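## Task

On the supply shelving, count the bottom shelf as shelf one and go to shelf two. Take the water bottle that stands behind the front row there and set it upright on the cart's top tray. Every other item on that shelf must stay on it, upright and not on top of another item. At the end the gripper must be open and the robot moved away. The robot must not tip over or be left leaning, and the result must hold without the robot supporting anything.

## Robot and tools

ROBOT. TidyBot++: a wheeled base 0.54 m long, 0.50 m wide and 0.38 m tall, with one seven-joint arm and a two-finger gripper. The shoulder sits 0.12 m ahead of the base centre, 0.68 m up. It starts folded with the hand down; folded, the hand sticks out up to 0.08 m in front and the elbow reaches about 1.15 m high. Cameras: base_camera (fixed on the base, 644x364) and wrist_camera (fisheye on the hand, 644x476, looking where the hand points). Loose objects may sometimes get a brief push from outside.

FRAMES. Base frame: origin on the floor below the base centre, x forward, y left, z up, metres. hand_pose is reported in it, for the point between the finger pads; the hand's own z runs out along the fingers and the fingers close along its y. The odometry frame is the base frame as it was when the scene began; base_odometry heading is positive to the left, -3.142 to 3.142, and it counts wheel turns, so slip shows as travel and drift of a few cm and degrees builds up. base_tilt is in degrees, forward and right positive.

TOOL execute_actions. Arguments: "actions" (a list holding one action, or empty to just read state and images) and optional "cameras" (list of "base_camera", "wrist_camera", "all"; omitted or null gives all, [] gives none). An action may carry:
- "base": exactly one relative move measured from where the base last reported itself: {"translate_m": d} straight ahead (+) or back, -2 to 2 m; {"strafe_m": d} sideways, left +, -2 to 2 m; {"rotate_rad": d} turn in place, counter-clockwise from above +, -6.3 to 6.3 rad. These are offsets, not places.
- "joints": absolute targets by name, radians: joint_1_rad (any angle; whole arm about vertical, positive is clockwise from above, opposite to rotate_rad), joint_2_rad shoulder -2.249..2.249, joint_3_rad any angle (upper-arm twist; from 3.14 positive swings a forward-bent forearm to the right), joint_4_rad elbow -2.579..2.579, joint_5_rad any angle (forearm twist, positive swings a bent hand right), joint_6_rad wrist -2.099..2.099, joint_7_rad any angle (hand twist; hand down, positive is counter-clockwise from above; at 1.57 fingers open toward left/right), gripper_pos 0 (open, about 85 mm gap) to 1 (closed); gap is roughly 85 x (1 - gripper_pos) mm. Unbounded joints go the short way, so turn big amounts in steps below half a revolution. Done tolerances: ±0.039 for joints 1-4, ±0.056 for 5-7, ±0.03 gripper.
- "speeds": caps for this action only: translate_m and strafe_m 0.05-0.5 m/s, rotate_rad 0.1-1.57 rad/s (the maximum is the default). A base move needing over 8.667 s is refused, and no action runs longer than 15 s.
All motions in an action start together. An unknown key or out-of-range number makes the whole call rejected with nothing moving. Anything you leave out may keep chasing an older target.

Arm geometry with joint_1_rad=0, joint_3_rad=3.14, joint_5_rad=0: the arm lies in the x-z plane. Angles from vertical (forward positive): upper arm (0.42 m) = j2; forearm (0.31 m) = j2 - j4; hand (0.31 m to the hand point) = j2 - j4 - j6. Reach forward and height above the shoulder are the sums of length times sin and cos of those angles. A downward hand can reach at most about 0.94 m above the floor, and only near the base. Closed fingertips extend about 20 mm past the hand point.

OTHER TOOLS. wait {"seconds": 0-10} commands nothing and returns state and images. zoom_image {"camera", "region": [x0,y0,x1,y1]} in pixels of that camera's latest full image, at most 504x504. finished_scene {"scene": n} ends scene n for good and reports success; the next scene's task comes with it. Only call it once the bottle stands free and the robot has let go and moved off.

RESULTS. base_status and joint_status describe how the last action's motions ended. "done" for the base only means the wheels turned the commanded amount; a blocked base may report it far short. "off_target": stopped away from target, maybe still pushing. After "contact_stop" or "time_out" the target is dropped and it holds. "joint command not followed" with "cause:" means arm targets were withheld (e.g. self-collision); "not_followed" targets may be retried until valid. on_its_own lists uncommanded effects. Gripper "done" at 1 means it closed on nothing; "off_target" means it is holding something. motor_effort gives percent of max per motor, bracket is the action's peak; readings are noisy and biased. "ARM HIT" flags a hard arm-to-base or arm-to-arm hit. Lines about MOTOR HOT, OVER-TEMPERATURE FAULT (limit_stop_at_motor_heat: resend the target) and torque faults (arm halts 10 s and the call's remainder is skipped) mean you should unload or back off. If a stop is reported, later calls in the same reply are skipped.

ACCURACY. Friction and load sag leave the hand 1-2 cm or more off. To correct, send each joint its last command plus (desired minus read angle); while holding an object never send a joint the angle it currently reads. Trust camera images over hand_pose. Camera calibration is given as K and T_world_to_cam (base frame to camera), with small errors that grow for the wrist camera.

AVOID. Dropping or slamming objects, knocking shelf items over or onto each other, pushing hard into shelves or the cart, driving while the arm is caught high up (the robot can tip), and pulling horizontally on a raised hand. Back the base away or retract the arm if it leans.

Each tool is called after "Emit:" by a JSON object that holds its "op" and its "data", one argument or row to a line.

## Session

Emit:
{"op": "execute_actions", "data": {
  "actions": []
}}

Scene clock: 0.00 s.
base_odometry: x=+0.000 y=+0.000 heading=+0.000 (m, m, rad; odometry frame)
base_tilt: forward=+0.1 right=+0.2 (deg)
base_status: not commanded
joint_positions: joint_1_rad=+0.005 joint_2_rad=-0.318 joint_3_rad=+3.110 joint_4_rad=-2.516 joint_5_rad=-0.039 joint_6_rad=-0.920 joint_7_rad=+1.579 gripper_pos=+0.000
joint_status: not commanded
motor_effort: joint_1_rad=+0 joint_2_rad=-3 joint_3_rad=+0 joint_4_rad=+14 joint_5_rad=-1 joint_6_rad=+0 joint_7_rad=-1 (%)
hand_pose: x=+0.2491 y=+0.0134 z=+0.5858 quat_wxyz=(-0.011, +1.000, +0.005, +0.012) (m; base frame)
pictures: base_camera, wrist_camera
Images, in order (width x height): base_camera 644x364, wrist_camera 644x476.

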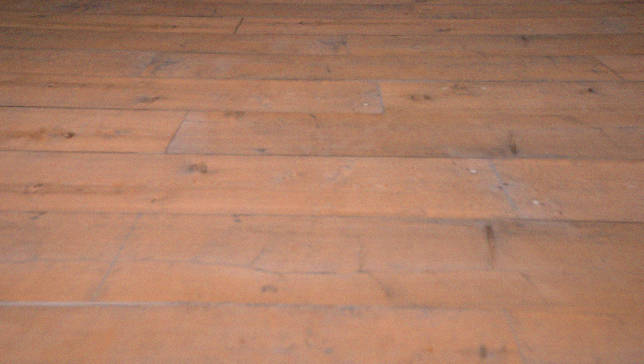

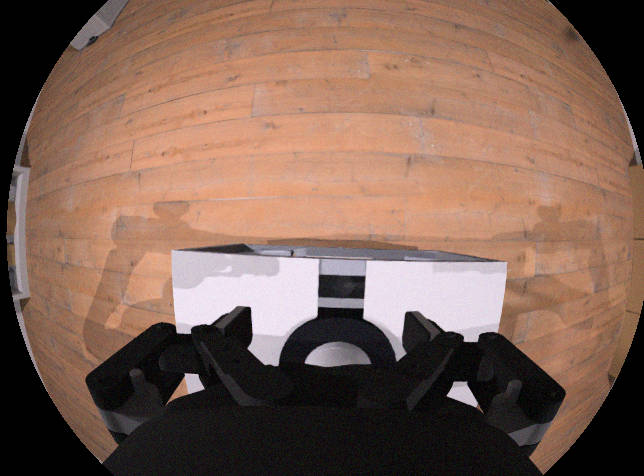

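Emit:
{"op": "execute_actions", "data": {
  "actions": [
    {"joints":{"joint_6_rad":0.45}}
  ],
  "cameras": ["wrist_camera"]
}}

Emit:
{"op": "execute_actions", "data": {
  "actions": [
    {"base":{"rotate_rad":1.57}}
  ]
}}

Scene clock: 1.83 s.
base_odometry: x=+0.000 y=+0.000 heading=+0.000 (m, m, rad; odometry frame)
base_tilt: forward=+0.1 right=+0.2 (deg)
base_status: not commanded
joint_positions: joint_1_rad=+0.005 joint_2_rad=-0.318 joint_3_rad=+3.110 joint_4_rad=-2.515 joint_5_rad=-0.039 joint_6_rad=+0.449 joint_7_rad=+1.579 gripper_pos=+0.000
joint_status: all done
motor_effort: joint_1_rad=+0(0) joint_2_rad=-8(8) joint_3_rad=+0(0) joint_4_rad=+18(19) joint_5_rad=-1(1) joint_6_rad=+8(9) joint_7_rad=+0(1) (%)
hand_pose: x=+0.5482 y=+0.0085 z=+0.8422 quat_wxyz=(-0.007, +0.767, -0.003, +0.642) (m; base frame)
pictures: wrist_camera
camera_calibration (this result's frames):
wrist_camera: T_world_to_cam=[[0.00338828, -0.999952, -0.00920572, 0.0170571], [-0.205703, 0.00831195, -0.978579, 0.987029], [0.978609, 0.00520935, -0.205665, -0.22756], [0, 0, 0, 1]] pos_world=[0.425669, 0.0100376, 0.919242]
Images, in order (width x height): wrist_camera 644x476.

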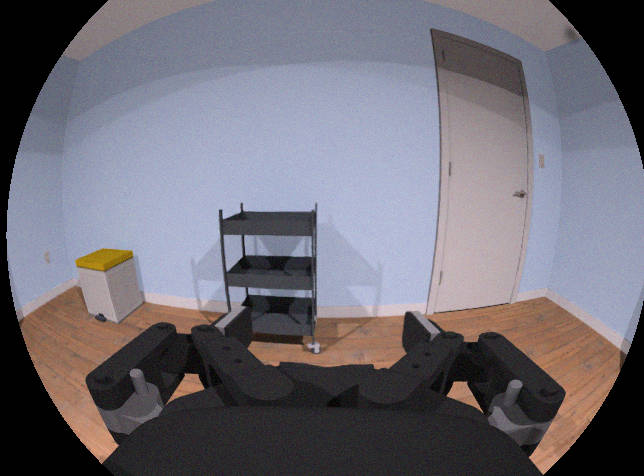

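Scene clock: 4.13 s.
base_odometry: x=+0.000 y=+0.000 heading=+1.569 (m, m, rad; odometry frame)
base_tilt: forward=+0.1 right=+0.2 (deg)
base_status: done
joint_positions: joint_1_rad=+0.005 joint_2_rad=-0.318 joint_3_rad=+3.110 joint_4_rad=-2.515 joint_5_rad=-0.039 joint_6_rad=+0.449 joint_7_rad=+1.579 gripper_pos=+0.000
joint_status: not commanded
motor_effort: joint_1_rad=+0(1) joint_2_rad=-8(9) joint_3_rad=+0(1) joint_4_rad=+18(19) joint_5_rad=+0(0) joint_6_rad=+8(8) joint_7_rad=+0(1) (%)
hand_pose: x=+0.5482 y=+0.0085 z=+0.8422 quat_wxyz=(-0.007, +0.767, -0.003, +0.642) (m; base frame)
pictures: base_camera, wrist_camera
camera_calibration (this result's frames):
wrist_camera: T_world_to_cam=[[0.00340414, -0.999952, -0.00920565, 0.0170551], [-0.205703, 0.00830861, -0.978579, 0.987029], [0.978608, 0.00522485, -0.205665, -0.227559], [0, 0, 0, 1]] pos_world=[0.425669, 0.0100424, 0.919242]
Images, in order (width x height): base_camera 644x364, wrist_camera 644x476.

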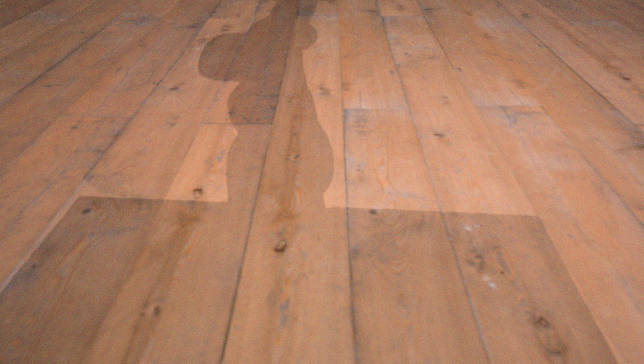

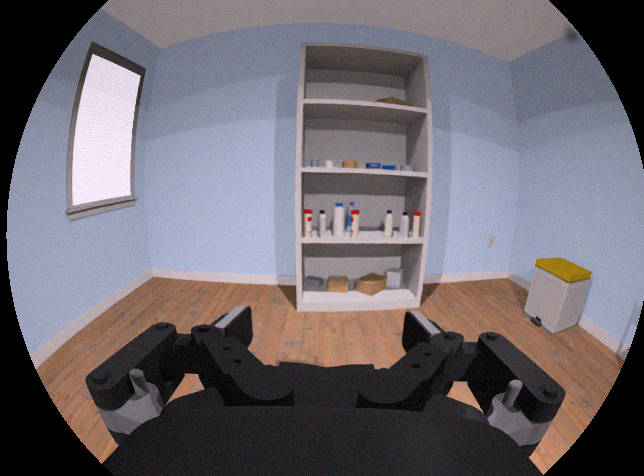

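Emit:
{"op": "zoom_image", "data": {
  "camera": "wrist_camera",
  "region": [290, 160, 440, 320]
}}

Region (290, 160, 440, 320) of wrist_camera's 644x476 image, scaled by 3.150; it fills the left 472 columns of this view, and the rest is white.

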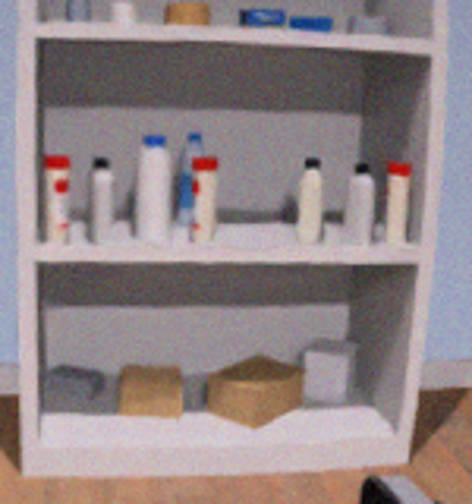

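Emit:
{"op": "execute_actions", "data": {
  "actions": [
    {"base":{"translate_m":1.15},"joints":{"joint_6_rad":0.3}}
  ],
  "cameras": []
}}

Emit:
{"op": "execute_actions", "data": {
  "actions": [
    {"base":{"strafe_m":-0.22}}
  ]
}}

Scene clock: 8.13 s.
base_odometry: x=+0.000 y=+1.150 heading=+1.570 (m, m, rad; odometry frame)
base_tilt: forward=+0.1 right=+0.2 (deg)
base_status: done
joint_positions: joint_1_rad=+0.005 joint_2_rad=-0.319 joint_3_rad=+3.110 joint_4_rad=-2.519 joint_5_rad=-0.039 joint_6_rad=+0.308 joint_7_rad=+1.579 gripper_pos=+0.000
joint_status: all done
motor_effort: joint_1_rad=-1(1) joint_2_rad=-7(10) joint_3_rad=+0(0) joint_4_rad=+19(21) joint_5_rad=+0(0) joint_6_rad=+8(9) joint_7_rad=+0(1) (%)
hand_pose: x=+0.5361 y=+0.0094 z=+0.7982 quat_wxyz=(-0.007, +0.811, -0.002, +0.585) (m; base frame)
pictures: none
No camera images: the call's "cameras" was empty. Leave "cameras" out to get every camera's image.

Scene clock: 9.80 s.
base_odometry: x=+0.221 y=+1.150 heading=+1.570 (m, m, rad; odometry frame)
base_tilt: forward=+0.1 right=+0.2 (deg)
base_status: done
joint_positions: joint_1_rad=+0.005 joint_2_rad=-0.319 joint_3_rad=+3.110 joint_4_rad=-2.519 joint_5_rad=-0.039 joint_6_rad=+0.308 joint_7_rad=+1.579 gripper_pos=+0.000
joint_status: not commanded
motor_effort: joint_1_rad=+0(1) joint_2_rad=-8(9) joint_3_rad=+0(2) joint_4_rad=+18(18) joint_5_rad=-1(1) joint_6_rad=+7(7) joint_7_rad=+0(0) (%)
hand_pose: x=+0.5361 y=+0.0094 z=+0.7982 quat_wxyz=(-0.007, +0.811, -0.002, +0.585) (m; base frame)
pictures: base_camera, wrist_camera
camera_calibration (this result's frames):
wrist_camera: T_world_to_cam=[[0.00511093, -0.999943, -0.00936986, 0.0167587], [-0.343167, 0.00704712, -0.939248, 0.983795], [0.93926, 0.00801586, -0.343112, -0.0940094], [0, 0, 0, 1]] pos_world=[0.42582, 0.0105784, 0.891929]
Images, in order (width x height): base_camera 644x364, wrist_camera 644x476.

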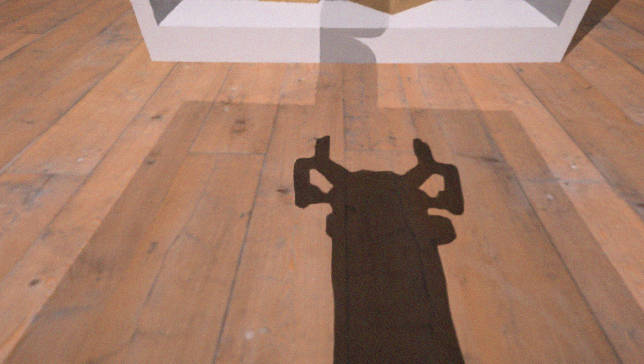

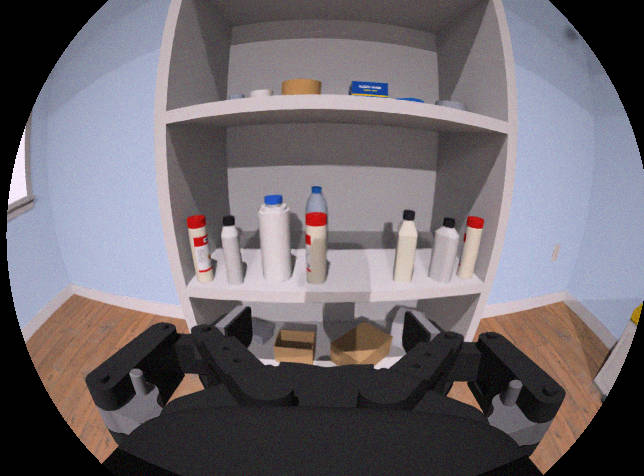

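Emit:
{"op": "zoom_image", "data": {
  "camera": "wrist_camera",
  "region": [180, 170, 500, 310]
}}

Region (180, 170, 500, 310) of wrist_camera's 644x476 image, scaled by 1.575; it fills the top 220 rows of this view, and the rest is white.

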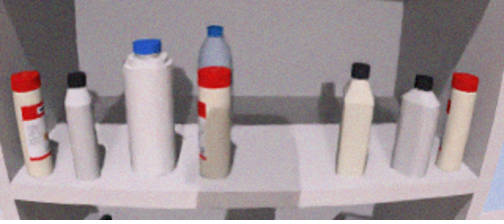

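Emit:
{"op": "execute_actions", "data": {
  "actions": [
    {"base":{"rotate_rad":0.03},"joints":{"joint_2_rad":0.264,"joint_4_rad":-1.99,"joint_6_rad":0.234,"gripper_pos":0.3}}
  ]
}}

Scene clock: 12.67 s.
base_odometry: x=+0.221 y=+1.150 heading=+1.600 (m, m, rad; odometry frame)
base_tilt: forward=+0.1 right=+0.2 (deg)
base_status: done
joint_positions: joint_1_rad=+0.005 joint_2_rad=+0.262 joint_3_rad=+3.110 joint_4_rad=-2.006 joint_5_rad=-0.039 joint_6_rad=+0.257 joint_7_rad=+1.579 gripper_pos=+0.300
joint_status: all done
motor_effort: joint_1_rad=+0(1) joint_2_rad=-30(31) joint_3_rad=-1(2) joint_4_rad=+18(19) joint_5_rad=+0(0) joint_6_rad=+7(9) joint_7_rad=-1(0) (%)
hand_pose: x=+0.7501 y=+0.0140 z=+0.7540 quat_wxyz=(-0.014, +0.844, -0.006, +0.535) (m; base frame)
pictures: base_camera, wrist_camera
camera_calibration (this result's frames):
wrist_camera: T_world_to_cam=[[0.0050156, -0.999644, -0.0262137, 0.0326595], [-0.453042, 0.0210979, -0.891239, 1.06169], [0.891475, 0.016346, -0.452775, -0.191782], [0, 0, 0, 1]] pos_world=[0.651795, 0.0133833, 0.860241]
Images, in order (width x height): base_camera 644x364, wrist_camera 644x476.

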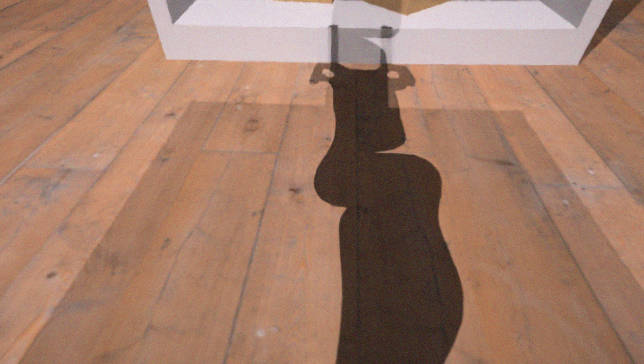

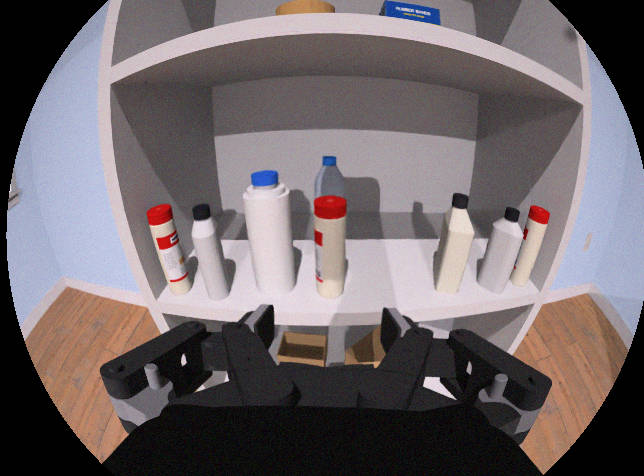

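Emit:
{"op": "execute_actions", "data": {
  "actions": [
    {"base":{"translate_m":0.22},"joints":{"joint_2_rad":0.22,"joint_4_rad":-1.92,"joint_6_rad":0.12},"speeds":{"translate_m":0.25}}
  ]
}}

Scene clock: 14.70 s.
base_odometry: x=+0.214 y=+1.370 heading=+1.600 (m, m, rad; odometry frame)
base_tilt: forward=+0.1 right=+0.1 (deg)
base_status: done
joint_positions: joint_1_rad=+0.005 joint_2_rad=+0.221 joint_3_rad=+3.110 joint_4_rad=-1.931 joint_5_rad=-0.039 joint_6_rad=+0.140 joint_7_rad=+1.579 gripper_pos=+0.300
joint_status: all done
motor_effort: joint_1_rad=+0(1) joint_2_rad=-30(33) joint_3_rad=-1(1) joint_4_rad=+19(20) joint_5_rad=-1(0) joint_6_rad=+8(9) joint_7_rad=-1(1) (%)
hand_pose: x=+0.7550 y=+0.0156 z=+0.7875 quat_wxyz=(-0.016, +0.844, -0.005, +0.535) (m; base frame)
pictures: base_camera, wrist_camera
camera_calibration (this result's frames):
wrist_camera: T_world_to_cam=[[0.00898459, -0.999577, -0.027669, 0.0332363], [-0.453062, 0.0205979, -0.891241, 1.09375], [0.891434, 0.0205432, -0.452686, -0.181133], [0, 0, 0, 1]] pos_world=[0.656704, 0.0144145, 0.893715]
Images, in order (width x height): base_camera 644x364, wrist_camera 644x476.

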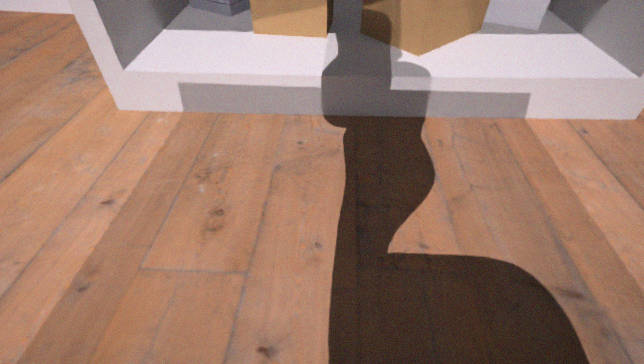

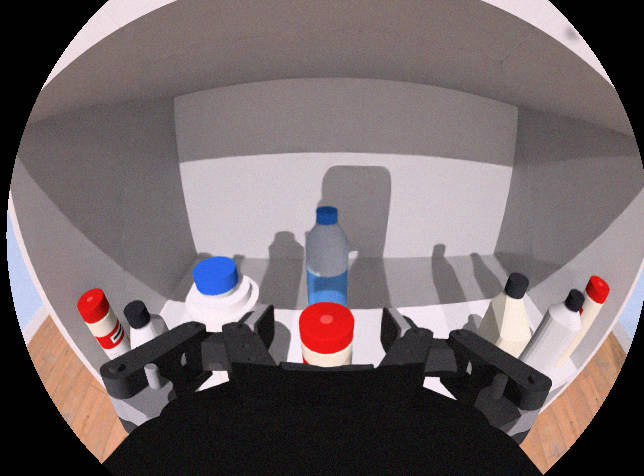

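Emit:
{"op": "execute_actions", "data": {
  "actions": [
    {"base":{"translate_m":0.19},"speeds":{"translate_m":0.2}}
  ],
  "cameras": ["wrist_camera"]
}}

Scene clock: 16.63 s.
base_odometry: x=+0.209 y=+1.560 heading=+1.600 (m, m, rad; odometry frame)
base_tilt: forward=+0.1 right=+0.2 (deg)
base_status: done
joint_positions: joint_1_rad=+0.005 joint_2_rad=+0.220 joint_3_rad=+3.110 joint_4_rad=-1.930 joint_5_rad=-0.039 joint_6_rad=+0.140 joint_7_rad=+1.579 gripper_pos=+0.300
joint_status: not commanded
motor_effort: joint_1_rad=+0(2) joint_2_rad=-29(32) joint_3_rad=-1(2) joint_4_rad=+18(20) joint_5_rad=+0(0) joint_6_rad=+8(8) joint_7_rad=-1(1) (%)
hand_pose: x=+0.7551 y=+0.0156 z=+0.7881 quat_wxyz=(-0.016, +0.844, -0.005, +0.536) (m; base frame)
pictures: wrist_camera
camera_calibration (this result's frames):
wrist_camera: T_world_to_cam=[[0.00901825, -0.999576, -0.0276763, 0.0332395], [-0.452394, 0.0206046, -0.89158, 1.09407], [0.891773, 0.0205611, -0.452016, -0.181744], [0, 0, 0, 1]] pos_world=[0.656724, 0.0144195, 0.894217]
Images, in order (width x height): wrist_camera 644x476.

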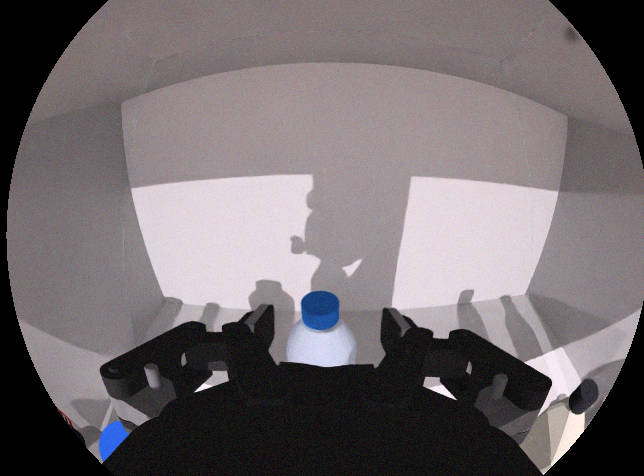

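Emit:
{"op": "execute_actions", "data": {
  "actions": [
    {"base":{"strafe_m":0.006},"joints":{"joint_2_rad":0.264,"joint_4_rad":-2.012,"joint_6_rad":0.265}}
  ],
  "cameras": []
}}

Emit:
{"op": "execute_actions", "data": {
  "actions": [
    {"base":{"translate_m":0.045},"speeds":{"translate_m":0.1}}
  ],
  "cameras": ["wrist_camera"]
}}

Scene clock: 17.80 s.
base_odometry: x=+0.203 y=+1.560 heading=+1.599 (m, m, rad; odometry frame)
base_tilt: forward=+0.1 right=+0.2 (deg)
base_status: done
joint_positions: joint_1_rad=+0.005 joint_2_rad=+0.258 joint_3_rad=+3.110 joint_4_rad=-2.004 joint_5_rad=-0.039 joint_6_rad=+0.243 joint_7_rad=+1.579 gripper_pos=+0.300
joint_status: all done
motor_effort: joint_1_rad=+0(3) joint_2_rad=-30(32) joint_3_rad=-1(2) joint_4_rad=+18(19) joint_5_rad=+0(1) joint_6_rad=+7(8) joint_7_rad=-1(1) (%)
hand_pose: x=+0.7486 y=+0.0142 z=+0.7536 quat_wxyz=(-0.014, +0.847, -0.006, +0.532) (m; base frame)
pictures: none
No camera images: the call's "cameras" was empty. Leave "cameras" out to get every camera's image.

Scene clock: 18.73 s.
base_odometry: x=+0.202 y=+1.605 heading=+1.600 (m, m, rad; odometry frame)
base_tilt: forward=+0.1 right=+0.2 (deg)
base_status: done
joint_positions: joint_1_rad=+0.005 joint_2_rad=+0.260 joint_3_rad=+3.110 joint_4_rad=-2.004 joint_5_rad=-0.039 joint_6_rad=+0.244 joint_7_rad=+1.579 gripper_pos=+0.300
joint_status: not commanded
motor_effort: joint_1_rad=+0(2) joint_2_rad=-29(33) joint_3_rad=-1(2) joint_4_rad=+18(19) joint_5_rad=+0(1) joint_6_rad=+7(7) joint_7_rad=-1(1) (%)
hand_pose: x=+0.7487 y=+0.0142 z=+0.7525 quat_wxyz=(-0.014, +0.847, -0.006, +0.532) (m; base frame)
pictures: wrist_camera
camera_calibration (this result's frames):
wrist_camera: T_world_to_cam=[[0.00525799, -0.999641, -0.0262784, 0.0326413], [-0.461383, 0.0208893, -0.886955, 1.06268], [0.887185, 0.016788, -0.461108, -0.181763], [0, 0, 0, 1]] pos_world=[0.651388, 0.0134824, 0.859594]
Images, in order (width x height): wrist_camera 644x476.

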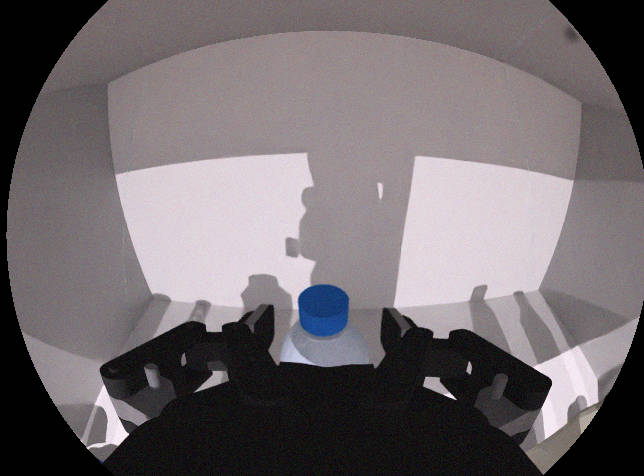

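Emit:
{"op": "execute_actions", "data": {
  "actions": [
    {"base":{"translate_m":0.015},"speeds":{"translate_m":0.1}}
  ],
  "cameras": ["wrist_camera"]
}}

Emit:
{"op": "execute_actions", "data": {
  "actions": [
    {"joints":{"gripper_pos":0.58}}
  ],
  "cameras": ["wrist_camera"]
}}

Scene clock: 19.60 s.
base_odometry: x=+0.201 y=+1.620 heading=+1.600 (m, m, rad; odometry frame)
base_tilt: forward=+0.1 right=+0.1 (deg)
base_status: done
joint_positions: joint_1_rad=+0.005 joint_2_rad=+0.264 joint_3_rad=+3.110 joint_4_rad=-2.005 joint_5_rad=-0.039 joint_6_rad=+0.245 joint_7_rad=+1.579 gripper_pos=+0.300
joint_status: not commanded
motor_effort: joint_1_rad=+0(1) joint_2_rad=-30(33) joint_3_rad=-1(1) joint_4_rad=+17(19) joint_5_rad=+0(1) joint_6_rad=+7(8) joint_7_rad=+0(1) (%)
hand_pose: x=+0.7490 y=+0.0142 z=+0.7496 quat_wxyz=(-0.014, +0.848, -0.006, +0.530) (m; base frame)
pictures: wrist_camera
camera_calibration (this result's frames):
wrist_camera: T_world_to_cam=[[0.00512105, -0.999641, -0.0263116, 0.0326805], [-0.465062, 0.0209125, -0.885031, 1.0616], [0.885263, 0.0167688, -0.464788, -0.179152], [0, 0, 0, 1]] pos_world=[0.652137, 0.0134723, 0.857137]
Images, in order (width x height): wrist_camera 644x476.

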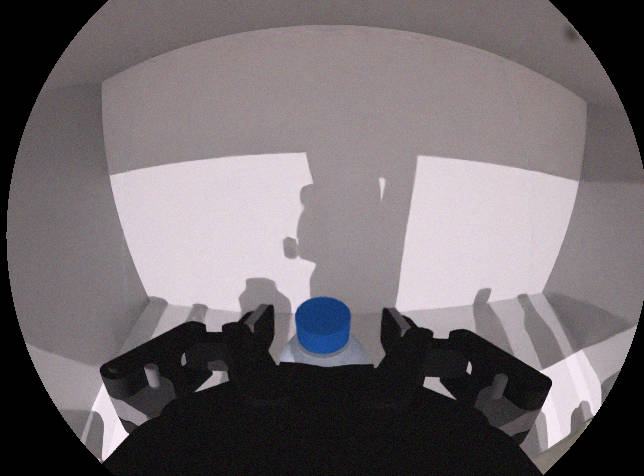

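Scene clock: 20.27 s.
base_odometry: x=+0.201 y=+1.620 heading=+1.600 (m, m, rad; odometry frame)
base_tilt: forward=+0.1 right=+0.2 (deg)
base_status: not commanded
joint_positions: joint_1_rad=+0.005 joint_2_rad=+0.264 joint_3_rad=+3.110 joint_4_rad=-2.005 joint_5_rad=-0.039 joint_6_rad=+0.245 joint_7_rad=+1.579 gripper_pos=+0.580
joint_status: all done
motor_effort: joint_1_rad=+0(1) joint_2_rad=-31(31) joint_3_rad=-1(1) joint_4_rad=+17(17) joint_5_rad=-1(1) joint_6_rad=+7(7) joint_7_rad=-1(1) (%)
hand_pose: x=+0.7490 y=+0.0142 z=+0.7496 quat_wxyz=(-0.014, +0.848, -0.006, +0.530) (m; base frame)
pictures: wrist_camera
camera_calibration (this result's frames):
wrist_camera: T_world_to_cam=[[0.00512096, -0.999641, -0.0263115, 0.0326804], [-0.465062, 0.0209124, -0.885031, 1.0616], [0.885264, 0.0167687, -0.464787, -0.179152], [0, 0, 0, 1]] pos_world=[0.652137, 0.0134723, 0.857137]
Images, in order (width x height): wrist_camera 644x476.

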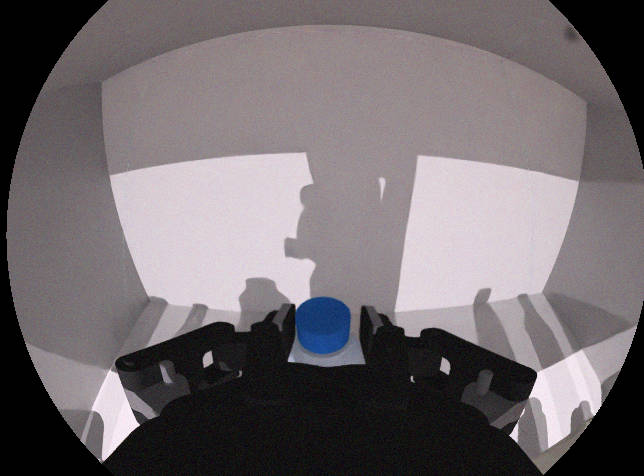

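Emit:
{"op": "execute_actions", "data": {
  "actions": [
    {"joints":{"gripper_pos":1.0}}
  ],
  "cameras": ["wrist_camera"]
}}

Scene clock: 21.10 s.
base_odometry: x=+0.201 y=+1.620 heading=+1.600 (m, m, rad; odometry frame)
base_tilt: forward=+0.1 right=+0.2 (deg)
base_status: not commanded
joint_positions: joint_1_rad=+0.005 joint_2_rad=+0.264 joint_3_rad=+3.110 joint_4_rad=-2.005 joint_5_rad=-0.039 joint_6_rad=+0.246 joint_7_rad=+1.579 gripper_pos=+0.707
joint_status: gripper_pos off_target (ended at +0.707, target +1.000)
motor_effort: joint_1_rad=+0(2) joint_2_rad=-30(31) joint_3_rad=-1(2) joint_4_rad=+17(18) joint_5_rad=-1(1) joint_6_rad=+8(8) joint_7_rad=-2(2) (%)
hand_pose: x=+0.7493 y=+0.0139 z=+0.7502 quat_wxyz=(-0.014, +0.847, -0.007, +0.531) (m; base frame)
pictures: wrist_camera
camera_calibration (this result's frames):
wrist_camera: T_world_to_cam=[[0.0047198, -0.999643, -0.0263025, 0.0327281], [-0.46333, 0.021123, -0.885934, 1.06162], [0.886173, 0.0163682, -0.463065, -0.181052], [0, 0, 0, 1]] pos_world=[0.652168, 0.0132554, 0.857545]
Images, in order (width x height): wrist_camera 644x476.

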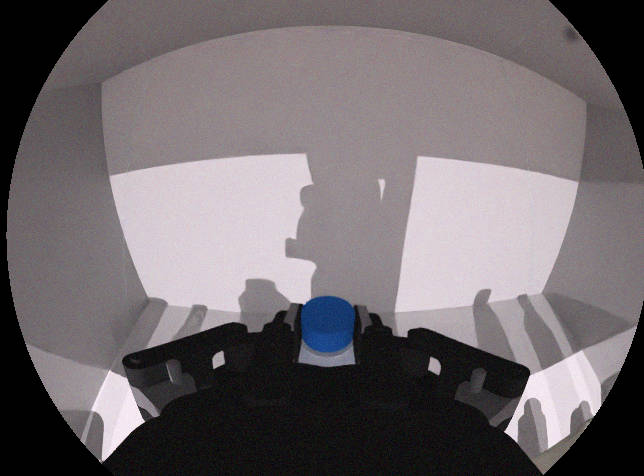

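Emit:
{"op": "execute_actions", "data": {
  "actions": [
    {"joints":{"joint_2_rad":0.21,"joint_4_rad":-1.915,"joint_6_rad":0.13}}
  ],
  "cameras": ["wrist_camera"]
}}

Scene clock: 23.13 s.
base_odometry: x=+0.201 y=+1.620 heading=+1.600 (m, m, rad; odometry frame)
base_tilt: forward=+0.1 right=+0.2 (deg)
base_status: not commanded
joint_positions: joint_1_rad=+0.005 joint_2_rad=+0.253 joint_3_rad=+3.110 joint_4_rad=-1.952 joint_5_rad=-0.039 joint_6_rad=+0.128 joint_7_rad=+1.579 gripper_pos=+0.707
joint_status: joint_2_rad off_target (ended at +0.253, target +0.210); the others done
motor_effort: joint_1_rad=+0(2) joint_2_rad=-36(36) joint_3_rad=-1(2) joint_4_rad=+22(23) joint_5_rad=-1(1) joint_6_rad=+11(11) joint_7_rad=-1(1) (%)
hand_pose: x=+0.7494 y=+0.0154 z=+0.7521 quat_wxyz=(-0.016, +0.862, -0.005, +0.507) (m; base frame)
pictures: wrist_camera
camera_calibration (this result's frames):
wrist_camera: T_world_to_cam=[[0.00741877, -0.999587, -0.0277699, 0.0333413], [-0.510815, 0.0200856, -0.859456, 1.07904], [0.859658, 0.0205614, -0.510455, -0.124821], [0, 0, 0, 1]] pos_world=[0.658248, 0.0142207, 0.864601]
Images, in order (width x height): wrist_camera 644x476.

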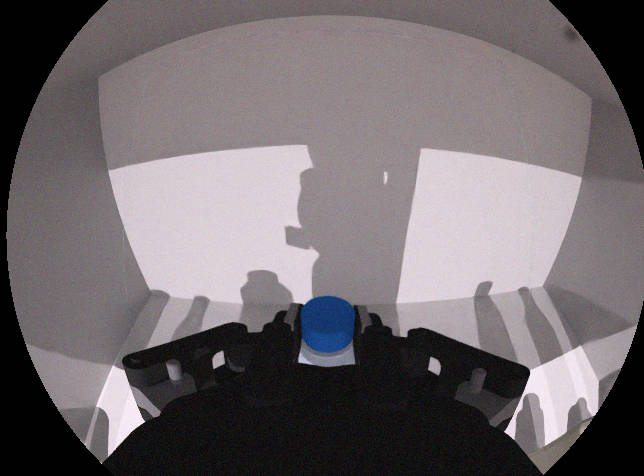

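Emit:
{"op": "execute_actions", "data": {
  "actions": [
    {"joints":{"joint_2_rad":0.172,"joint_4_rad":-1.89,"joint_6_rad":0.17}}
  ],
  "cameras": ["wrist_camera"]
}}

Scene clock: 24.23 s.
base_odometry: x=+0.201 y=+1.620 heading=+1.600 (m, m, rad; odometry frame)
base_tilt: forward=+0.1 right=+0.2 (deg)
base_status: not commanded
joint_positions: joint_1_rad=+0.005 joint_2_rad=+0.213 joint_3_rad=+3.110 joint_4_rad=-1.932 joint_5_rad=-0.039 joint_6_rad=+0.128 joint_7_rad=+1.579 gripper_pos=+0.707
joint_status: joint_2_rad off_target (ended at +0.213, target +0.172); joint_4_rad off_target (ended at -1.932, target -1.890); the others done
motor_effort: joint_1_rad=+0(0) joint_2_rad=-36(39) joint_3_rad=-1(1) joint_4_rad=+25(25) joint_5_rad=+0(1) joint_6_rad=+12(13) joint_7_rad=-1(1) (%)
hand_pose: x=+0.7522 y=+0.0155 z=+0.7883 quat_wxyz=(-0.016, +0.846, -0.005, +0.533) (m; base frame)
pictures: wrist_camera
camera_calibration (this result's frames):
wrist_camera: T_world_to_cam=[[0.00894154, -0.999579, -0.027591, 0.033142], [-0.458169, 0.0204301, -0.88863, 1.09493], [0.88882, 0.0205871, -0.457793, -0.172238], [0, 0, 0, 1]] pos_world=[0.654453, 0.0143046, 0.895049]
Images, in order (width x height): wrist_camera 644x476.

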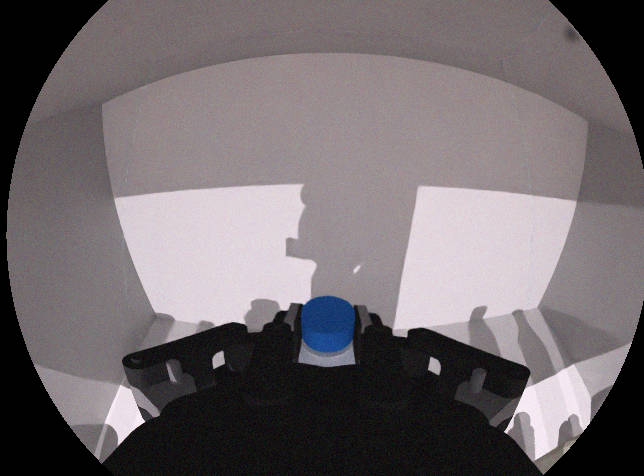

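Emit:
{"op": "execute_actions", "data": {
  "actions": [
    {"base":{"strafe_m":-0.105},"speeds":{"strafe_m":0.12}}
  ],
  "cameras": ["wrist_camera"]
}}

Emit:
{"op": "execute_actions", "data": {
  "actions": [
    {"base":{"translate_m":-0.4},"speeds":{"translate_m":0.15}}
  ]
}}

Scene clock: 25.93 s.
base_odometry: x=+0.306 y=+1.624 heading=+1.600 (m, m, rad; odometry frame)
base_tilt: forward=+0.1 right=+0.2 (deg)
base_status: done
joint_positions: joint_1_rad=+0.006 joint_2_rad=+0.213 joint_3_rad=+3.110 joint_4_rad=-1.932 joint_5_rad=-0.039 joint_6_rad=+0.128 joint_7_rad=+1.579 gripper_pos=+0.707
joint_status: not commanded
motor_effort: joint_1_rad=-1(3) joint_2_rad=-36(38) joint_3_rad=-1(3) joint_4_rad=+24(25) joint_5_rad=-1(1) joint_6_rad=+12(12) joint_7_rad=-1(1) (%)
hand_pose: x=+0.7522 y=+0.0150 z=+0.7883 quat_wxyz=(-0.016, +0.846, -0.005, +0.533) (m; base frame)
pictures: wrist_camera
camera_calibration (this result's frames):
wrist_camera: T_world_to_cam=[[0.00815242, -0.999586, -0.0275918, 0.0332369], [-0.458052, 0.0207947, -0.888682, 1.09495], [0.888888, 0.0198834, -0.457693, -0.172344], [0, 0, 0, 1]] pos_world=[0.65447, 0.0138807, 0.895103]
Images, in order (width x height): wrist_camera 644x476.

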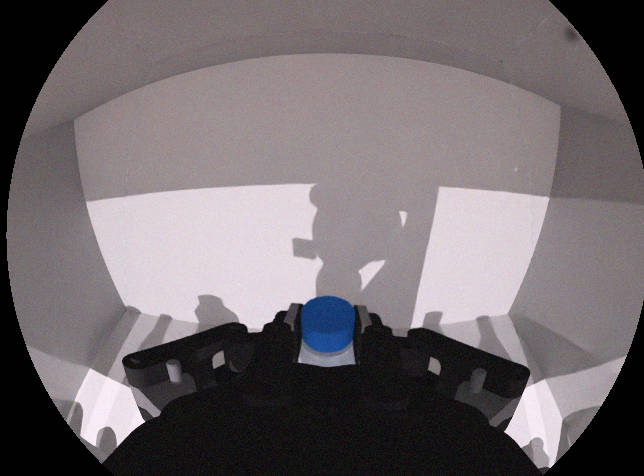

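Scene clock: 29.23 s.
base_odometry: x=+0.318 y=+1.224 heading=+1.600 (m, m, rad; odometry frame)
base_tilt: forward=+0.1 right=+0.2 (deg)
base_status: done
joint_positions: joint_1_rad=+0.006 joint_2_rad=+0.210 joint_3_rad=+3.110 joint_4_rad=-1.930 joint_5_rad=-0.039 joint_6_rad=+0.128 joint_7_rad=+1.579 gripper_pos=+0.707
joint_status: not commanded
motor_effort: joint_1_rad=+0(1) joint_2_rad=-35(39) joint_3_rad=-1(2) joint_4_rad=+23(27) joint_5_rad=+0(0) joint_6_rad=+11(13) joint_7_rad=+0(1) (%)
hand_pose: x=+0.7524 y=+0.0150 z=+0.7912 quat_wxyz=(-0.016, +0.845, -0.005, +0.535) (m; base frame)
pictures: base_camera, wrist_camera
camera_calibration (this result's frames):
wrist_camera: T_world_to_cam=[[0.00827273, -0.999585, -0.0275769, 0.0332209], [-0.453809, 0.0208214, -0.890856, 1.09611], [0.891061, 0.0198845, -0.453449, -0.176178], [0, 0, 0, 1]] pos_world=[0.654136, 0.0138877, 0.897507]
Images, in order (width x height): base_camera 644x364, wrist_camera 644x476.

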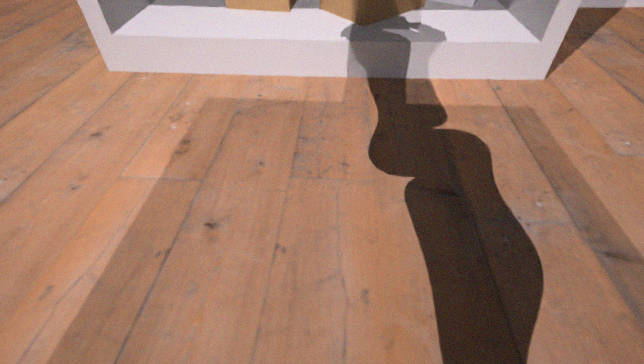

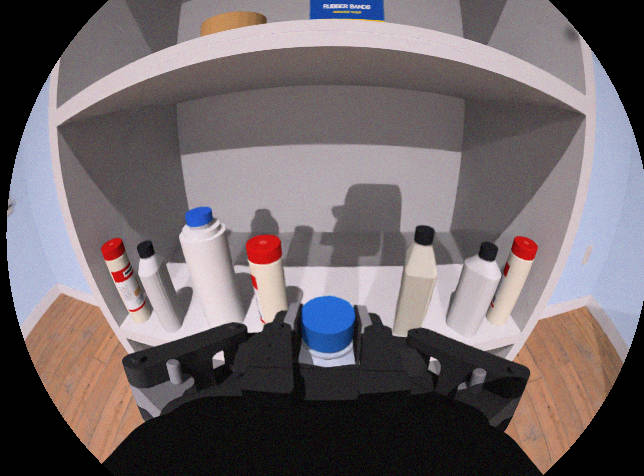

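Emit:
{"op": "execute_actions", "data": {
  "actions": [
    {"base":{"translate_m":-0.95},"joints":{"joint_2_rad":0.06,"joint_4_rad":-1.31,"joint_6_rad":-0.57},"speeds":{"translate_m":0.4}}
  ],
  "cameras": []
}}

Emit:
{"op": "execute_actions", "data": {
  "actions": [
    {"base":{"rotate_rad":-1.57},"speeds":{"rotate_rad":0.8}}
  ]
}}

Scene clock: 33.03 s.
base_odometry: x=+0.346 y=+0.274 heading=+1.600 (m, m, rad; odometry frame)
base_tilt: forward=+0.1 right=+0.2 (deg)
base_status: done
joint_positions: joint_1_rad=+0.006 joint_2_rad=+0.091 joint_3_rad=+3.110 joint_4_rad=-1.351 joint_5_rad=-0.039 joint_6_rad=-0.582 joint_7_rad=+1.579 gripper_pos=+0.707
joint_status: joint_4_rad off_target (ended at -1.351, target -1.310); the others done
motor_effort: joint_1_rad=+0(2) joint_2_rad=-33(41) joint_3_rad=-1(2) joint_4_rad=+27(29) joint_5_rad=-1(1) joint_6_rad=+12(13) joint_7_rad=-1(0) (%)
hand_pose: x=+0.7481 y=+0.0233 z=+1.0048 quat_wxyz=(-0.024, +0.848, +0.005, +0.530) (m; base frame)
pictures: none
No camera images: the call's "cameras" was empty. Leave "cameras" out to get every camera's image.

Scene clock: 35.97 s.
base_odometry: x=+0.346 y=+0.274 heading=+0.031 (m, m, rad; odometry frame)
base_tilt: forward=+0.1 right=+0.1 (deg)
base_status: done
joint_positions: joint_1_rad=+0.010 joint_2_rad=+0.091 joint_3_rad=+3.111 joint_4_rad=-1.351 joint_5_rad=-0.039 joint_6_rad=-0.582 joint_7_rad=+1.579 gripper_pos=+0.707
joint_status: not commanded
motor_effort: joint_1_rad=+0(4) joint_2_rad=-34(36) joint_3_rad=-1(4) joint_4_rad=+27(27) joint_5_rad=-1(3) joint_6_rad=+12(11) joint_7_rad=-1(1) (%)
hand_pose: x=+0.7483 y=+0.0200 z=+1.0048 quat_wxyz=(-0.022, +0.848, +0.003, +0.530) (m; base frame)
pictures: base_camera, wrist_camera
camera_calibration (this result's frames):
wrist_camera: T_world_to_cam=[[0.0298469, -0.999113, -0.0296927, 0.030132], [-0.465074, 0.0124134, -0.885185, 1.28734], [0.884768, 0.0402293, -0.464292, -0.0605465], [0, 0, 0, 1]] pos_world=[0.651378, 0.0165607, 1.11231]
Images, in order (width x height): base_camera 644x364, wrist_camera 644x476.

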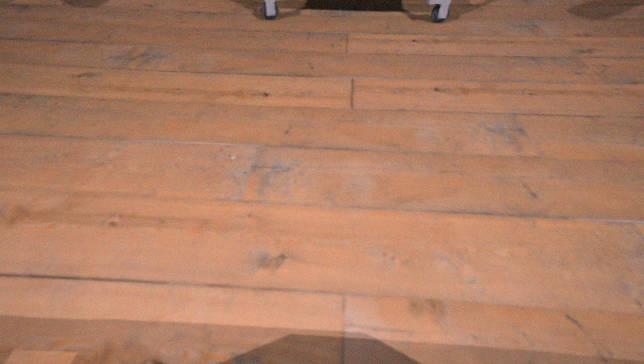

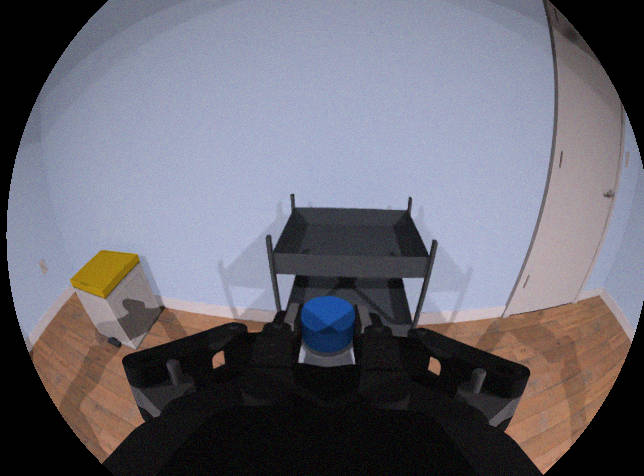

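Emit:
{"op": "execute_actions", "data": {
  "actions": [
    {"base":{"translate_m":0.68},"speeds":{"translate_m":0.35}}
  ]
}}

Scene clock: 39.30 s.
base_odometry: x=+1.026 y=+0.294 heading=+0.030 (m, m, rad; odometry frame)
base_tilt: forward=+0.1 right=+0.2 (deg)
base_status: done
joint_positions: joint_1_rad=+0.010 joint_2_rad=+0.096 joint_3_rad=+3.111 joint_4_rad=-1.351 joint_5_rad=-0.039 joint_6_rad=-0.583 joint_7_rad=+1.579 gripper_pos=+0.707
joint_status: not commanded
motor_effort: joint_1_rad=+0(1) joint_2_rad=-34(38) joint_3_rad=+0(0) joint_4_rad=+28(29) joint_5_rad=-1(1) joint_6_rad=+12(13) joint_7_rad=-1(1) (%)
hand_pose: x=+0.7495 y=+0.0200 z=+1.0018 quat_wxyz=(-0.022, +0.849, +0.003, +0.527) (m; base frame)
pictures: base_camera, wrist_camera
camera_calibration (this result's frames):
wrist_camera: T_world_to_cam=[[0.0297336, -0.999111, -0.0298708, 0.0302639], [-0.469945, 0.0124021, -0.882609, 1.28629], [0.882195, 0.0402808, -0.469159, -0.0562604], [0, 0, 0, 1]] pos_world=[0.653219, 0.0165506, 1.1098]
Images, in order (width x height): base_camera 644x364, wrist_camera 644x476.

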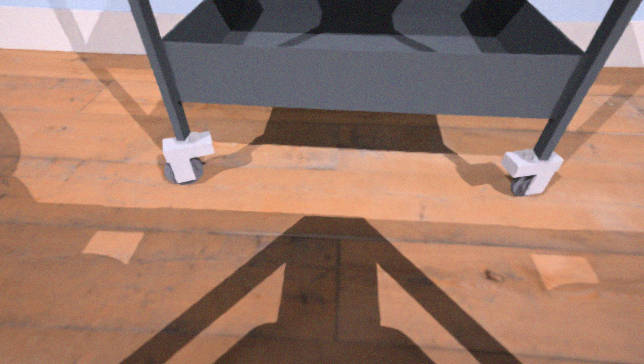

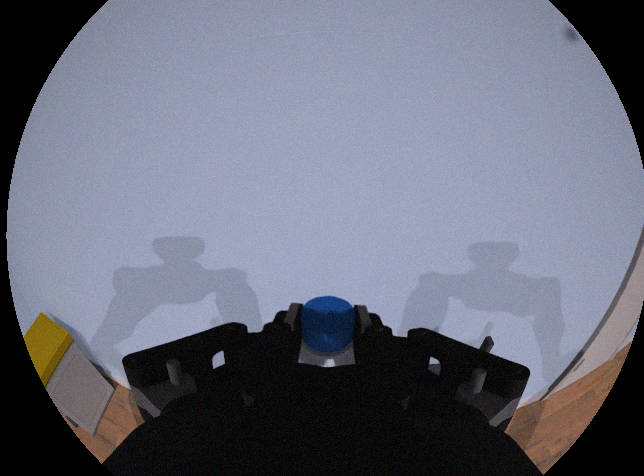

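Emit:
{"op": "execute_actions", "data": {
  "actions": [
    {"joints":{"joint_2_rad":0.07,"joint_4_rad":-1.625,"joint_6_rad":-0.22}}
  ],
  "cameras": ["wrist_camera"]
}}

Scene clock: 40.90 s.
base_odometry: x=+1.026 y=+0.294 heading=+0.030 (m, m, rad; odometry frame)
base_tilt: forward=+0.1 right=+0.2 (deg)
base_status: not commanded
joint_positions: joint_1_rad=+0.010 joint_2_rad=+0.100 joint_3_rad=+3.111 joint_4_rad=-1.650 joint_5_rad=-0.039 joint_6_rad=-0.272 joint_7_rad=+1.579 gripper_pos=+0.707
joint_status: all done
motor_effort: joint_1_rad=+0(0) joint_2_rad=-35(36) joint_3_rad=-1(1) joint_4_rad=+28(29) joint_5_rad=-1(1) joint_6_rad=+12(13) joint_7_rad=-1(0) (%)
hand_pose: x=+0.7499 y=+0.0168 z=+0.9088 quat_wxyz=(-0.019, +0.847, -0.002, +0.531) (m; base frame)
pictures: wrist_camera
camera_calibration (this result's frames):
wrist_camera: T_world_to_cam=[[0.0177784, -0.999402, -0.0296425, 0.0330331], [-0.462919, 0.0180505, -0.886217, 1.20237], [0.886222, 0.0294776, -0.462321, -0.10918], [0, 0, 0, 1]] pos_world=[0.652771, 0.0145283, 1.01607]
Images, in order (width x height): wrist_camera 644x476.

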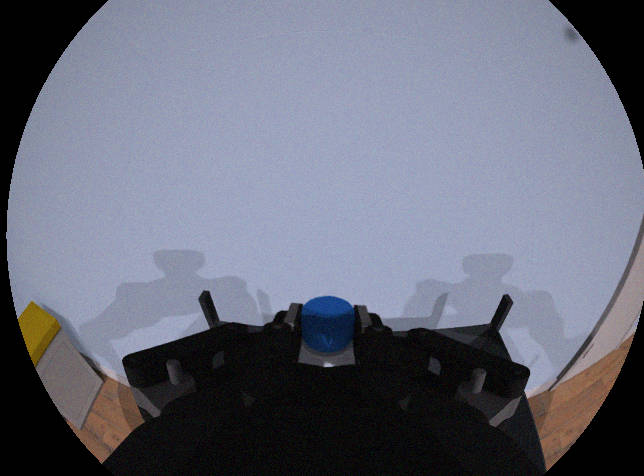

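Emit:
{"op": "execute_actions", "data": {
  "actions": [
    {"joints":{"joint_4_rad":-1.69,"joint_6_rad":-0.155}}
  ],
  "cameras": []
}}

Scene clock: 41.83 s.
base_odometry: x=+1.026 y=+0.294 heading=+0.030 (m, m, rad; odometry frame)
base_tilt: forward=+0.1 right=+0.2 (deg)
base_status: not commanded
joint_positions: joint_1_rad=+0.010 joint_2_rad=+0.101 joint_3_rad=+3.111 joint_4_rad=-1.714 joint_5_rad=-0.039 joint_6_rad=-0.207 joint_7_rad=+1.579 gripper_pos=+0.707
joint_status: all done
motor_effort: joint_1_rad=+0(0) joint_2_rad=-34(36) joint_3_rad=-1(0) joint_4_rad=+27(28) joint_5_rad=-1(1) joint_6_rad=+11(12) joint_7_rad=-1(1) (%)
hand_pose: x=+0.7461 y=+0.0160 z=+0.8890 quat_wxyz=(-0.018, +0.847, -0.003, +0.531) (m; base frame)
pictures: none
No camera images: the call's "cameras" was empty. Leave "cameras" out to get every camera's image.

Emit:
{"op": "execute_actions", "data": {
  "actions": [
    {"joints":{"joint_4_rad":-1.75,"joint_6_rad":-0.095}}
  ],
  "cameras": []
}}

Scene clock: 42.70 s.
base_odometry: x=+1.026 y=+0.294 heading=+0.030 (m, m, rad; odometry frame)
base_tilt: forward=+0.1 right=+0.1 (deg)
base_status: not commanded
joint_positions: joint_1_rad=+0.010 joint_2_rad=+0.100 joint_3_rad=+3.111 joint_4_rad=-1.763 joint_5_rad=-0.039 joint_6_rad=-0.139 joint_7_rad=+1.579 gripper_pos=+0.707
joint_status: all done
motor_effort: joint_1_rad=+0(1) joint_2_rad=-33(35) joint_3_rad=+0(0) joint_4_rad=+25(27) joint_5_rad=-1(1) joint_6_rad=+11(12) joint_7_rad=+0(0) (%)
hand_pose: x=+0.7443 y=+0.0152 z=+0.8796 quat_wxyz=(-0.017, +0.842, -0.004, +0.539) (m; base frame)
pictures: none
No camera images: the call's "cameras" was empty. Leave "cameras" out to get every camera's image.

Emit:
{"op": "execute_actions", "data": {
  "actions": [
    {"joints":{"joint_2_rad":0.095,"joint_4_rad":-1.76,"joint_6_rad":-0.15}}
  ],
  "cameras": []
}}

Scene clock: 43.40 s.
base_odometry: x=+1.026 y=+0.294 heading=+0.030 (m, m, rad; odometry frame)
base_tilt: forward=+0.1 right=+0.2 (deg)
base_status: not commanded
joint_positions: joint_1_rad=+0.010 joint_2_rad=+0.101 joint_3_rad=+3.111 joint_4_rad=-1.764 joint_5_rad=-0.039 joint_6_rad=-0.139 joint_7_rad=+1.579 gripper_pos=+0.707
joint_status: all done
motor_effort: joint_1_rad=+0(0) joint_2_rad=-29(33) joint_3_rad=+0(0) joint_4_rad=+22(26) joint_5_rad=+0(1) joint_6_rad=+9(11) joint_7_rad=+0(1) (%)
hand_pose: x=+0.7444 y=+0.0152 z=+0.8793 quat_wxyz=(-0.017, +0.842, -0.004, +0.539) (m; base frame)
pictures: none
No camera images: the call's "cameras" was empty. Leave "cameras" out to get every camera's image.

Resting on the tray. Release and back off.

Emit:
{"op": "execute_actions", "data": {
  "actions": [
    {"joints":{"gripper_pos":0.2}}
  ],
  "cameras": ["wrist_camera"]
}}

Emit:
{"op": "execute_actions", "data": {
  "actions": [
    {"base":{"translate_m":-0.6}}
  ]
}}

Scene clock: 44.50 s.
base_odometry: x=+1.026 y=+0.294 heading=+0.030 (m, m, rad; odometry frame)
base_tilt: forward=+0.1 right=+0.1 (deg)
base_status: not commanded
joint_positions: joint_1_rad=+0.010 joint_2_rad=+0.100 joint_3_rad=+3.111 joint_4_rad=-1.764 joint_5_rad=-0.039 joint_6_rad=-0.139 joint_7_rad=+1.579 gripper_pos=+0.200
joint_status: all done
motor_effort: joint_1_rad=+0(0) joint_2_rad=-27(31) joint_3_rad=+0(0) joint_4_rad=+21(24) joint_5_rad=+0(0) joint_6_rad=+7(9) joint_7_rad=+0(0) (%)
hand_pose: x=+0.7442 y=+0.0152 z=+0.8796 quat_wxyz=(-0.017, +0.842, -0.004, +0.539) (m; base frame)
pictures: wrist_camera
camera_calibration (this result's frames):
wrist_camera: T_world_to_cam=[[0.013226, -0.999506, -0.0285189, 0.0330577], [-0.445744, 0.0196371, -0.894945, 1.16868], [0.895063, 0.0245487, -0.445264, -0.139051], [0, 0, 0, 1]] pos_world=[0.644956, 0.0135053, 0.984935]
Images, in order (width x height): wrist_camera 644x476.

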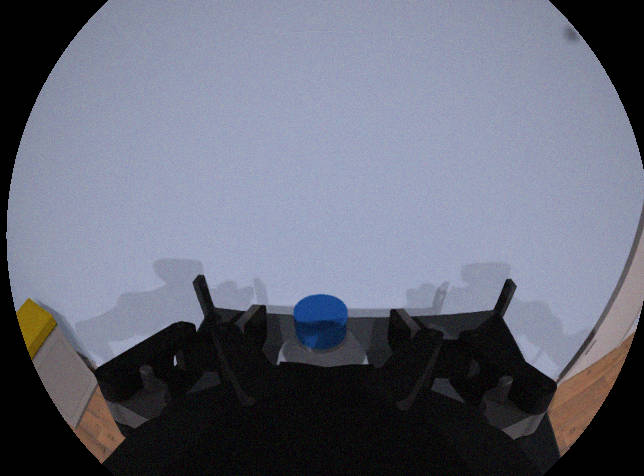

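Scene clock: 47.20 s.
base_odometry: x=+0.426 y=+0.276 heading=+0.030 (m, m, rad; odometry frame)
base_tilt: forward=+0.1 right=+0.2 (deg)
base_status: done
joint_positions: joint_1_rad=+0.010 joint_2_rad=+0.092 joint_3_rad=+3.111 joint_4_rad=-1.763 joint_5_rad=-0.039 joint_6_rad=-0.139 joint_7_rad=+1.579 gripper_pos=+0.200
joint_status: not commanded
motor_effort: joint_1_rad=-1(2) joint_2_rad=-28(32) joint_3_rad=-1(1) joint_4_rad=+21(22) joint_5_rad=+0(1) joint_6_rad=+8(8) joint_7_rad=-1(0) (%)
hand_pose: x=+0.7426 y=+0.0153 z=+0.8849 quat_wxyz=(-0.017, +0.840, -0.004, +0.543) (m; base frame)
pictures: base_camera, wrist_camera
camera_calibration (this result's frames):
wrist_camera: T_world_to_cam=[[0.0135556, -0.999507, -0.0283311, 0.0328911], [-0.438091, 0.0195327, -0.898718, 1.17039], [0.898828, 0.0245943, -0.43761, -0.144848], [0, 0, 0, 1]] pos_world=[0.642487, 0.0135763, 0.9894]
Images, in order (width x height): base_camera 644x364, wrist_camera 644x476.

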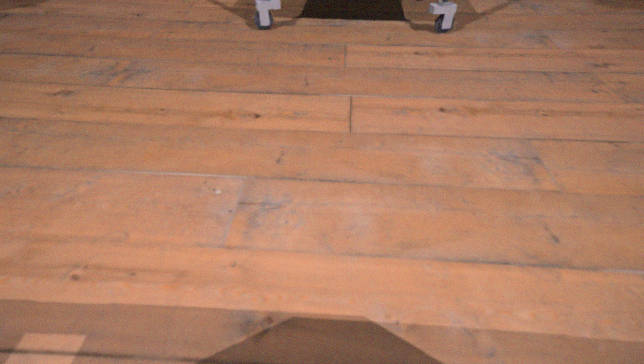

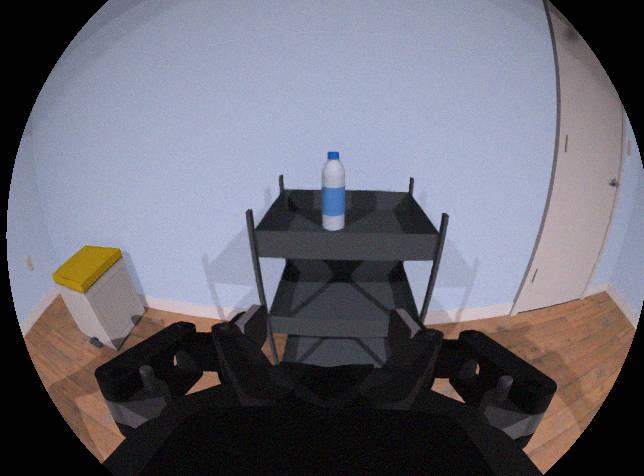

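Quick check on the shelf in case something got pushed.

Emit:
{"op": "execute_actions", "data": {
  "actions": [
    {"base":{"rotate_rad":0.8},"joints":{"joint_1_rad":-0.5}}
  ],
  "cameras": ["wrist_camera"]
}}

Scene clock: 49.07 s.
base_odometry: x=+0.426 y=+0.276 heading=+0.830 (m, m, rad; odometry frame)
base_tilt: forward=+0.1 right=+0.1 (deg)
base_status: done
joint_positions: joint_1_rad=-0.500 joint_2_rad=+0.098 joint_3_rad=+3.100 joint_4_rad=-1.763 joint_5_rad=-0.039 joint_6_rad=-0.139 joint_7_rad=+1.579 gripper_pos=+0.200
joint_status: all done
motor_effort: joint_1_rad=+0(5) joint_2_rad=-27(30) joint_3_rad=-1(4) joint_4_rad=+21(21) joint_5_rad=-1(1) joint_6_rad=+7(7) joint_7_rad=+0(1) (%)
hand_pose: x=+0.6534 y=+0.3239 z=+0.8810 quat_wxyz=(-0.156, +0.814, +0.213, +0.517) (m; base frame)
pictures: wrist_camera
camera_calibration (this result's frames):
wrist_camera: T_world_to_cam=[[0.508884, -0.860327, -0.0295629, -0.0252091], [-0.395124, -0.20293, -0.895933, 1.16334], [0.764796, 0.467607, -0.443204, -0.124962], [0, 0, 0, 1]] pos_world=[0.568061, 0.272821, 0.986142]
Images, in order (width x height): wrist_camera 644x476.

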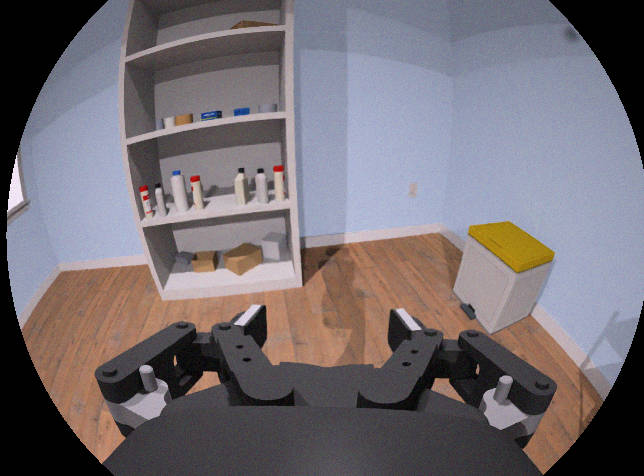

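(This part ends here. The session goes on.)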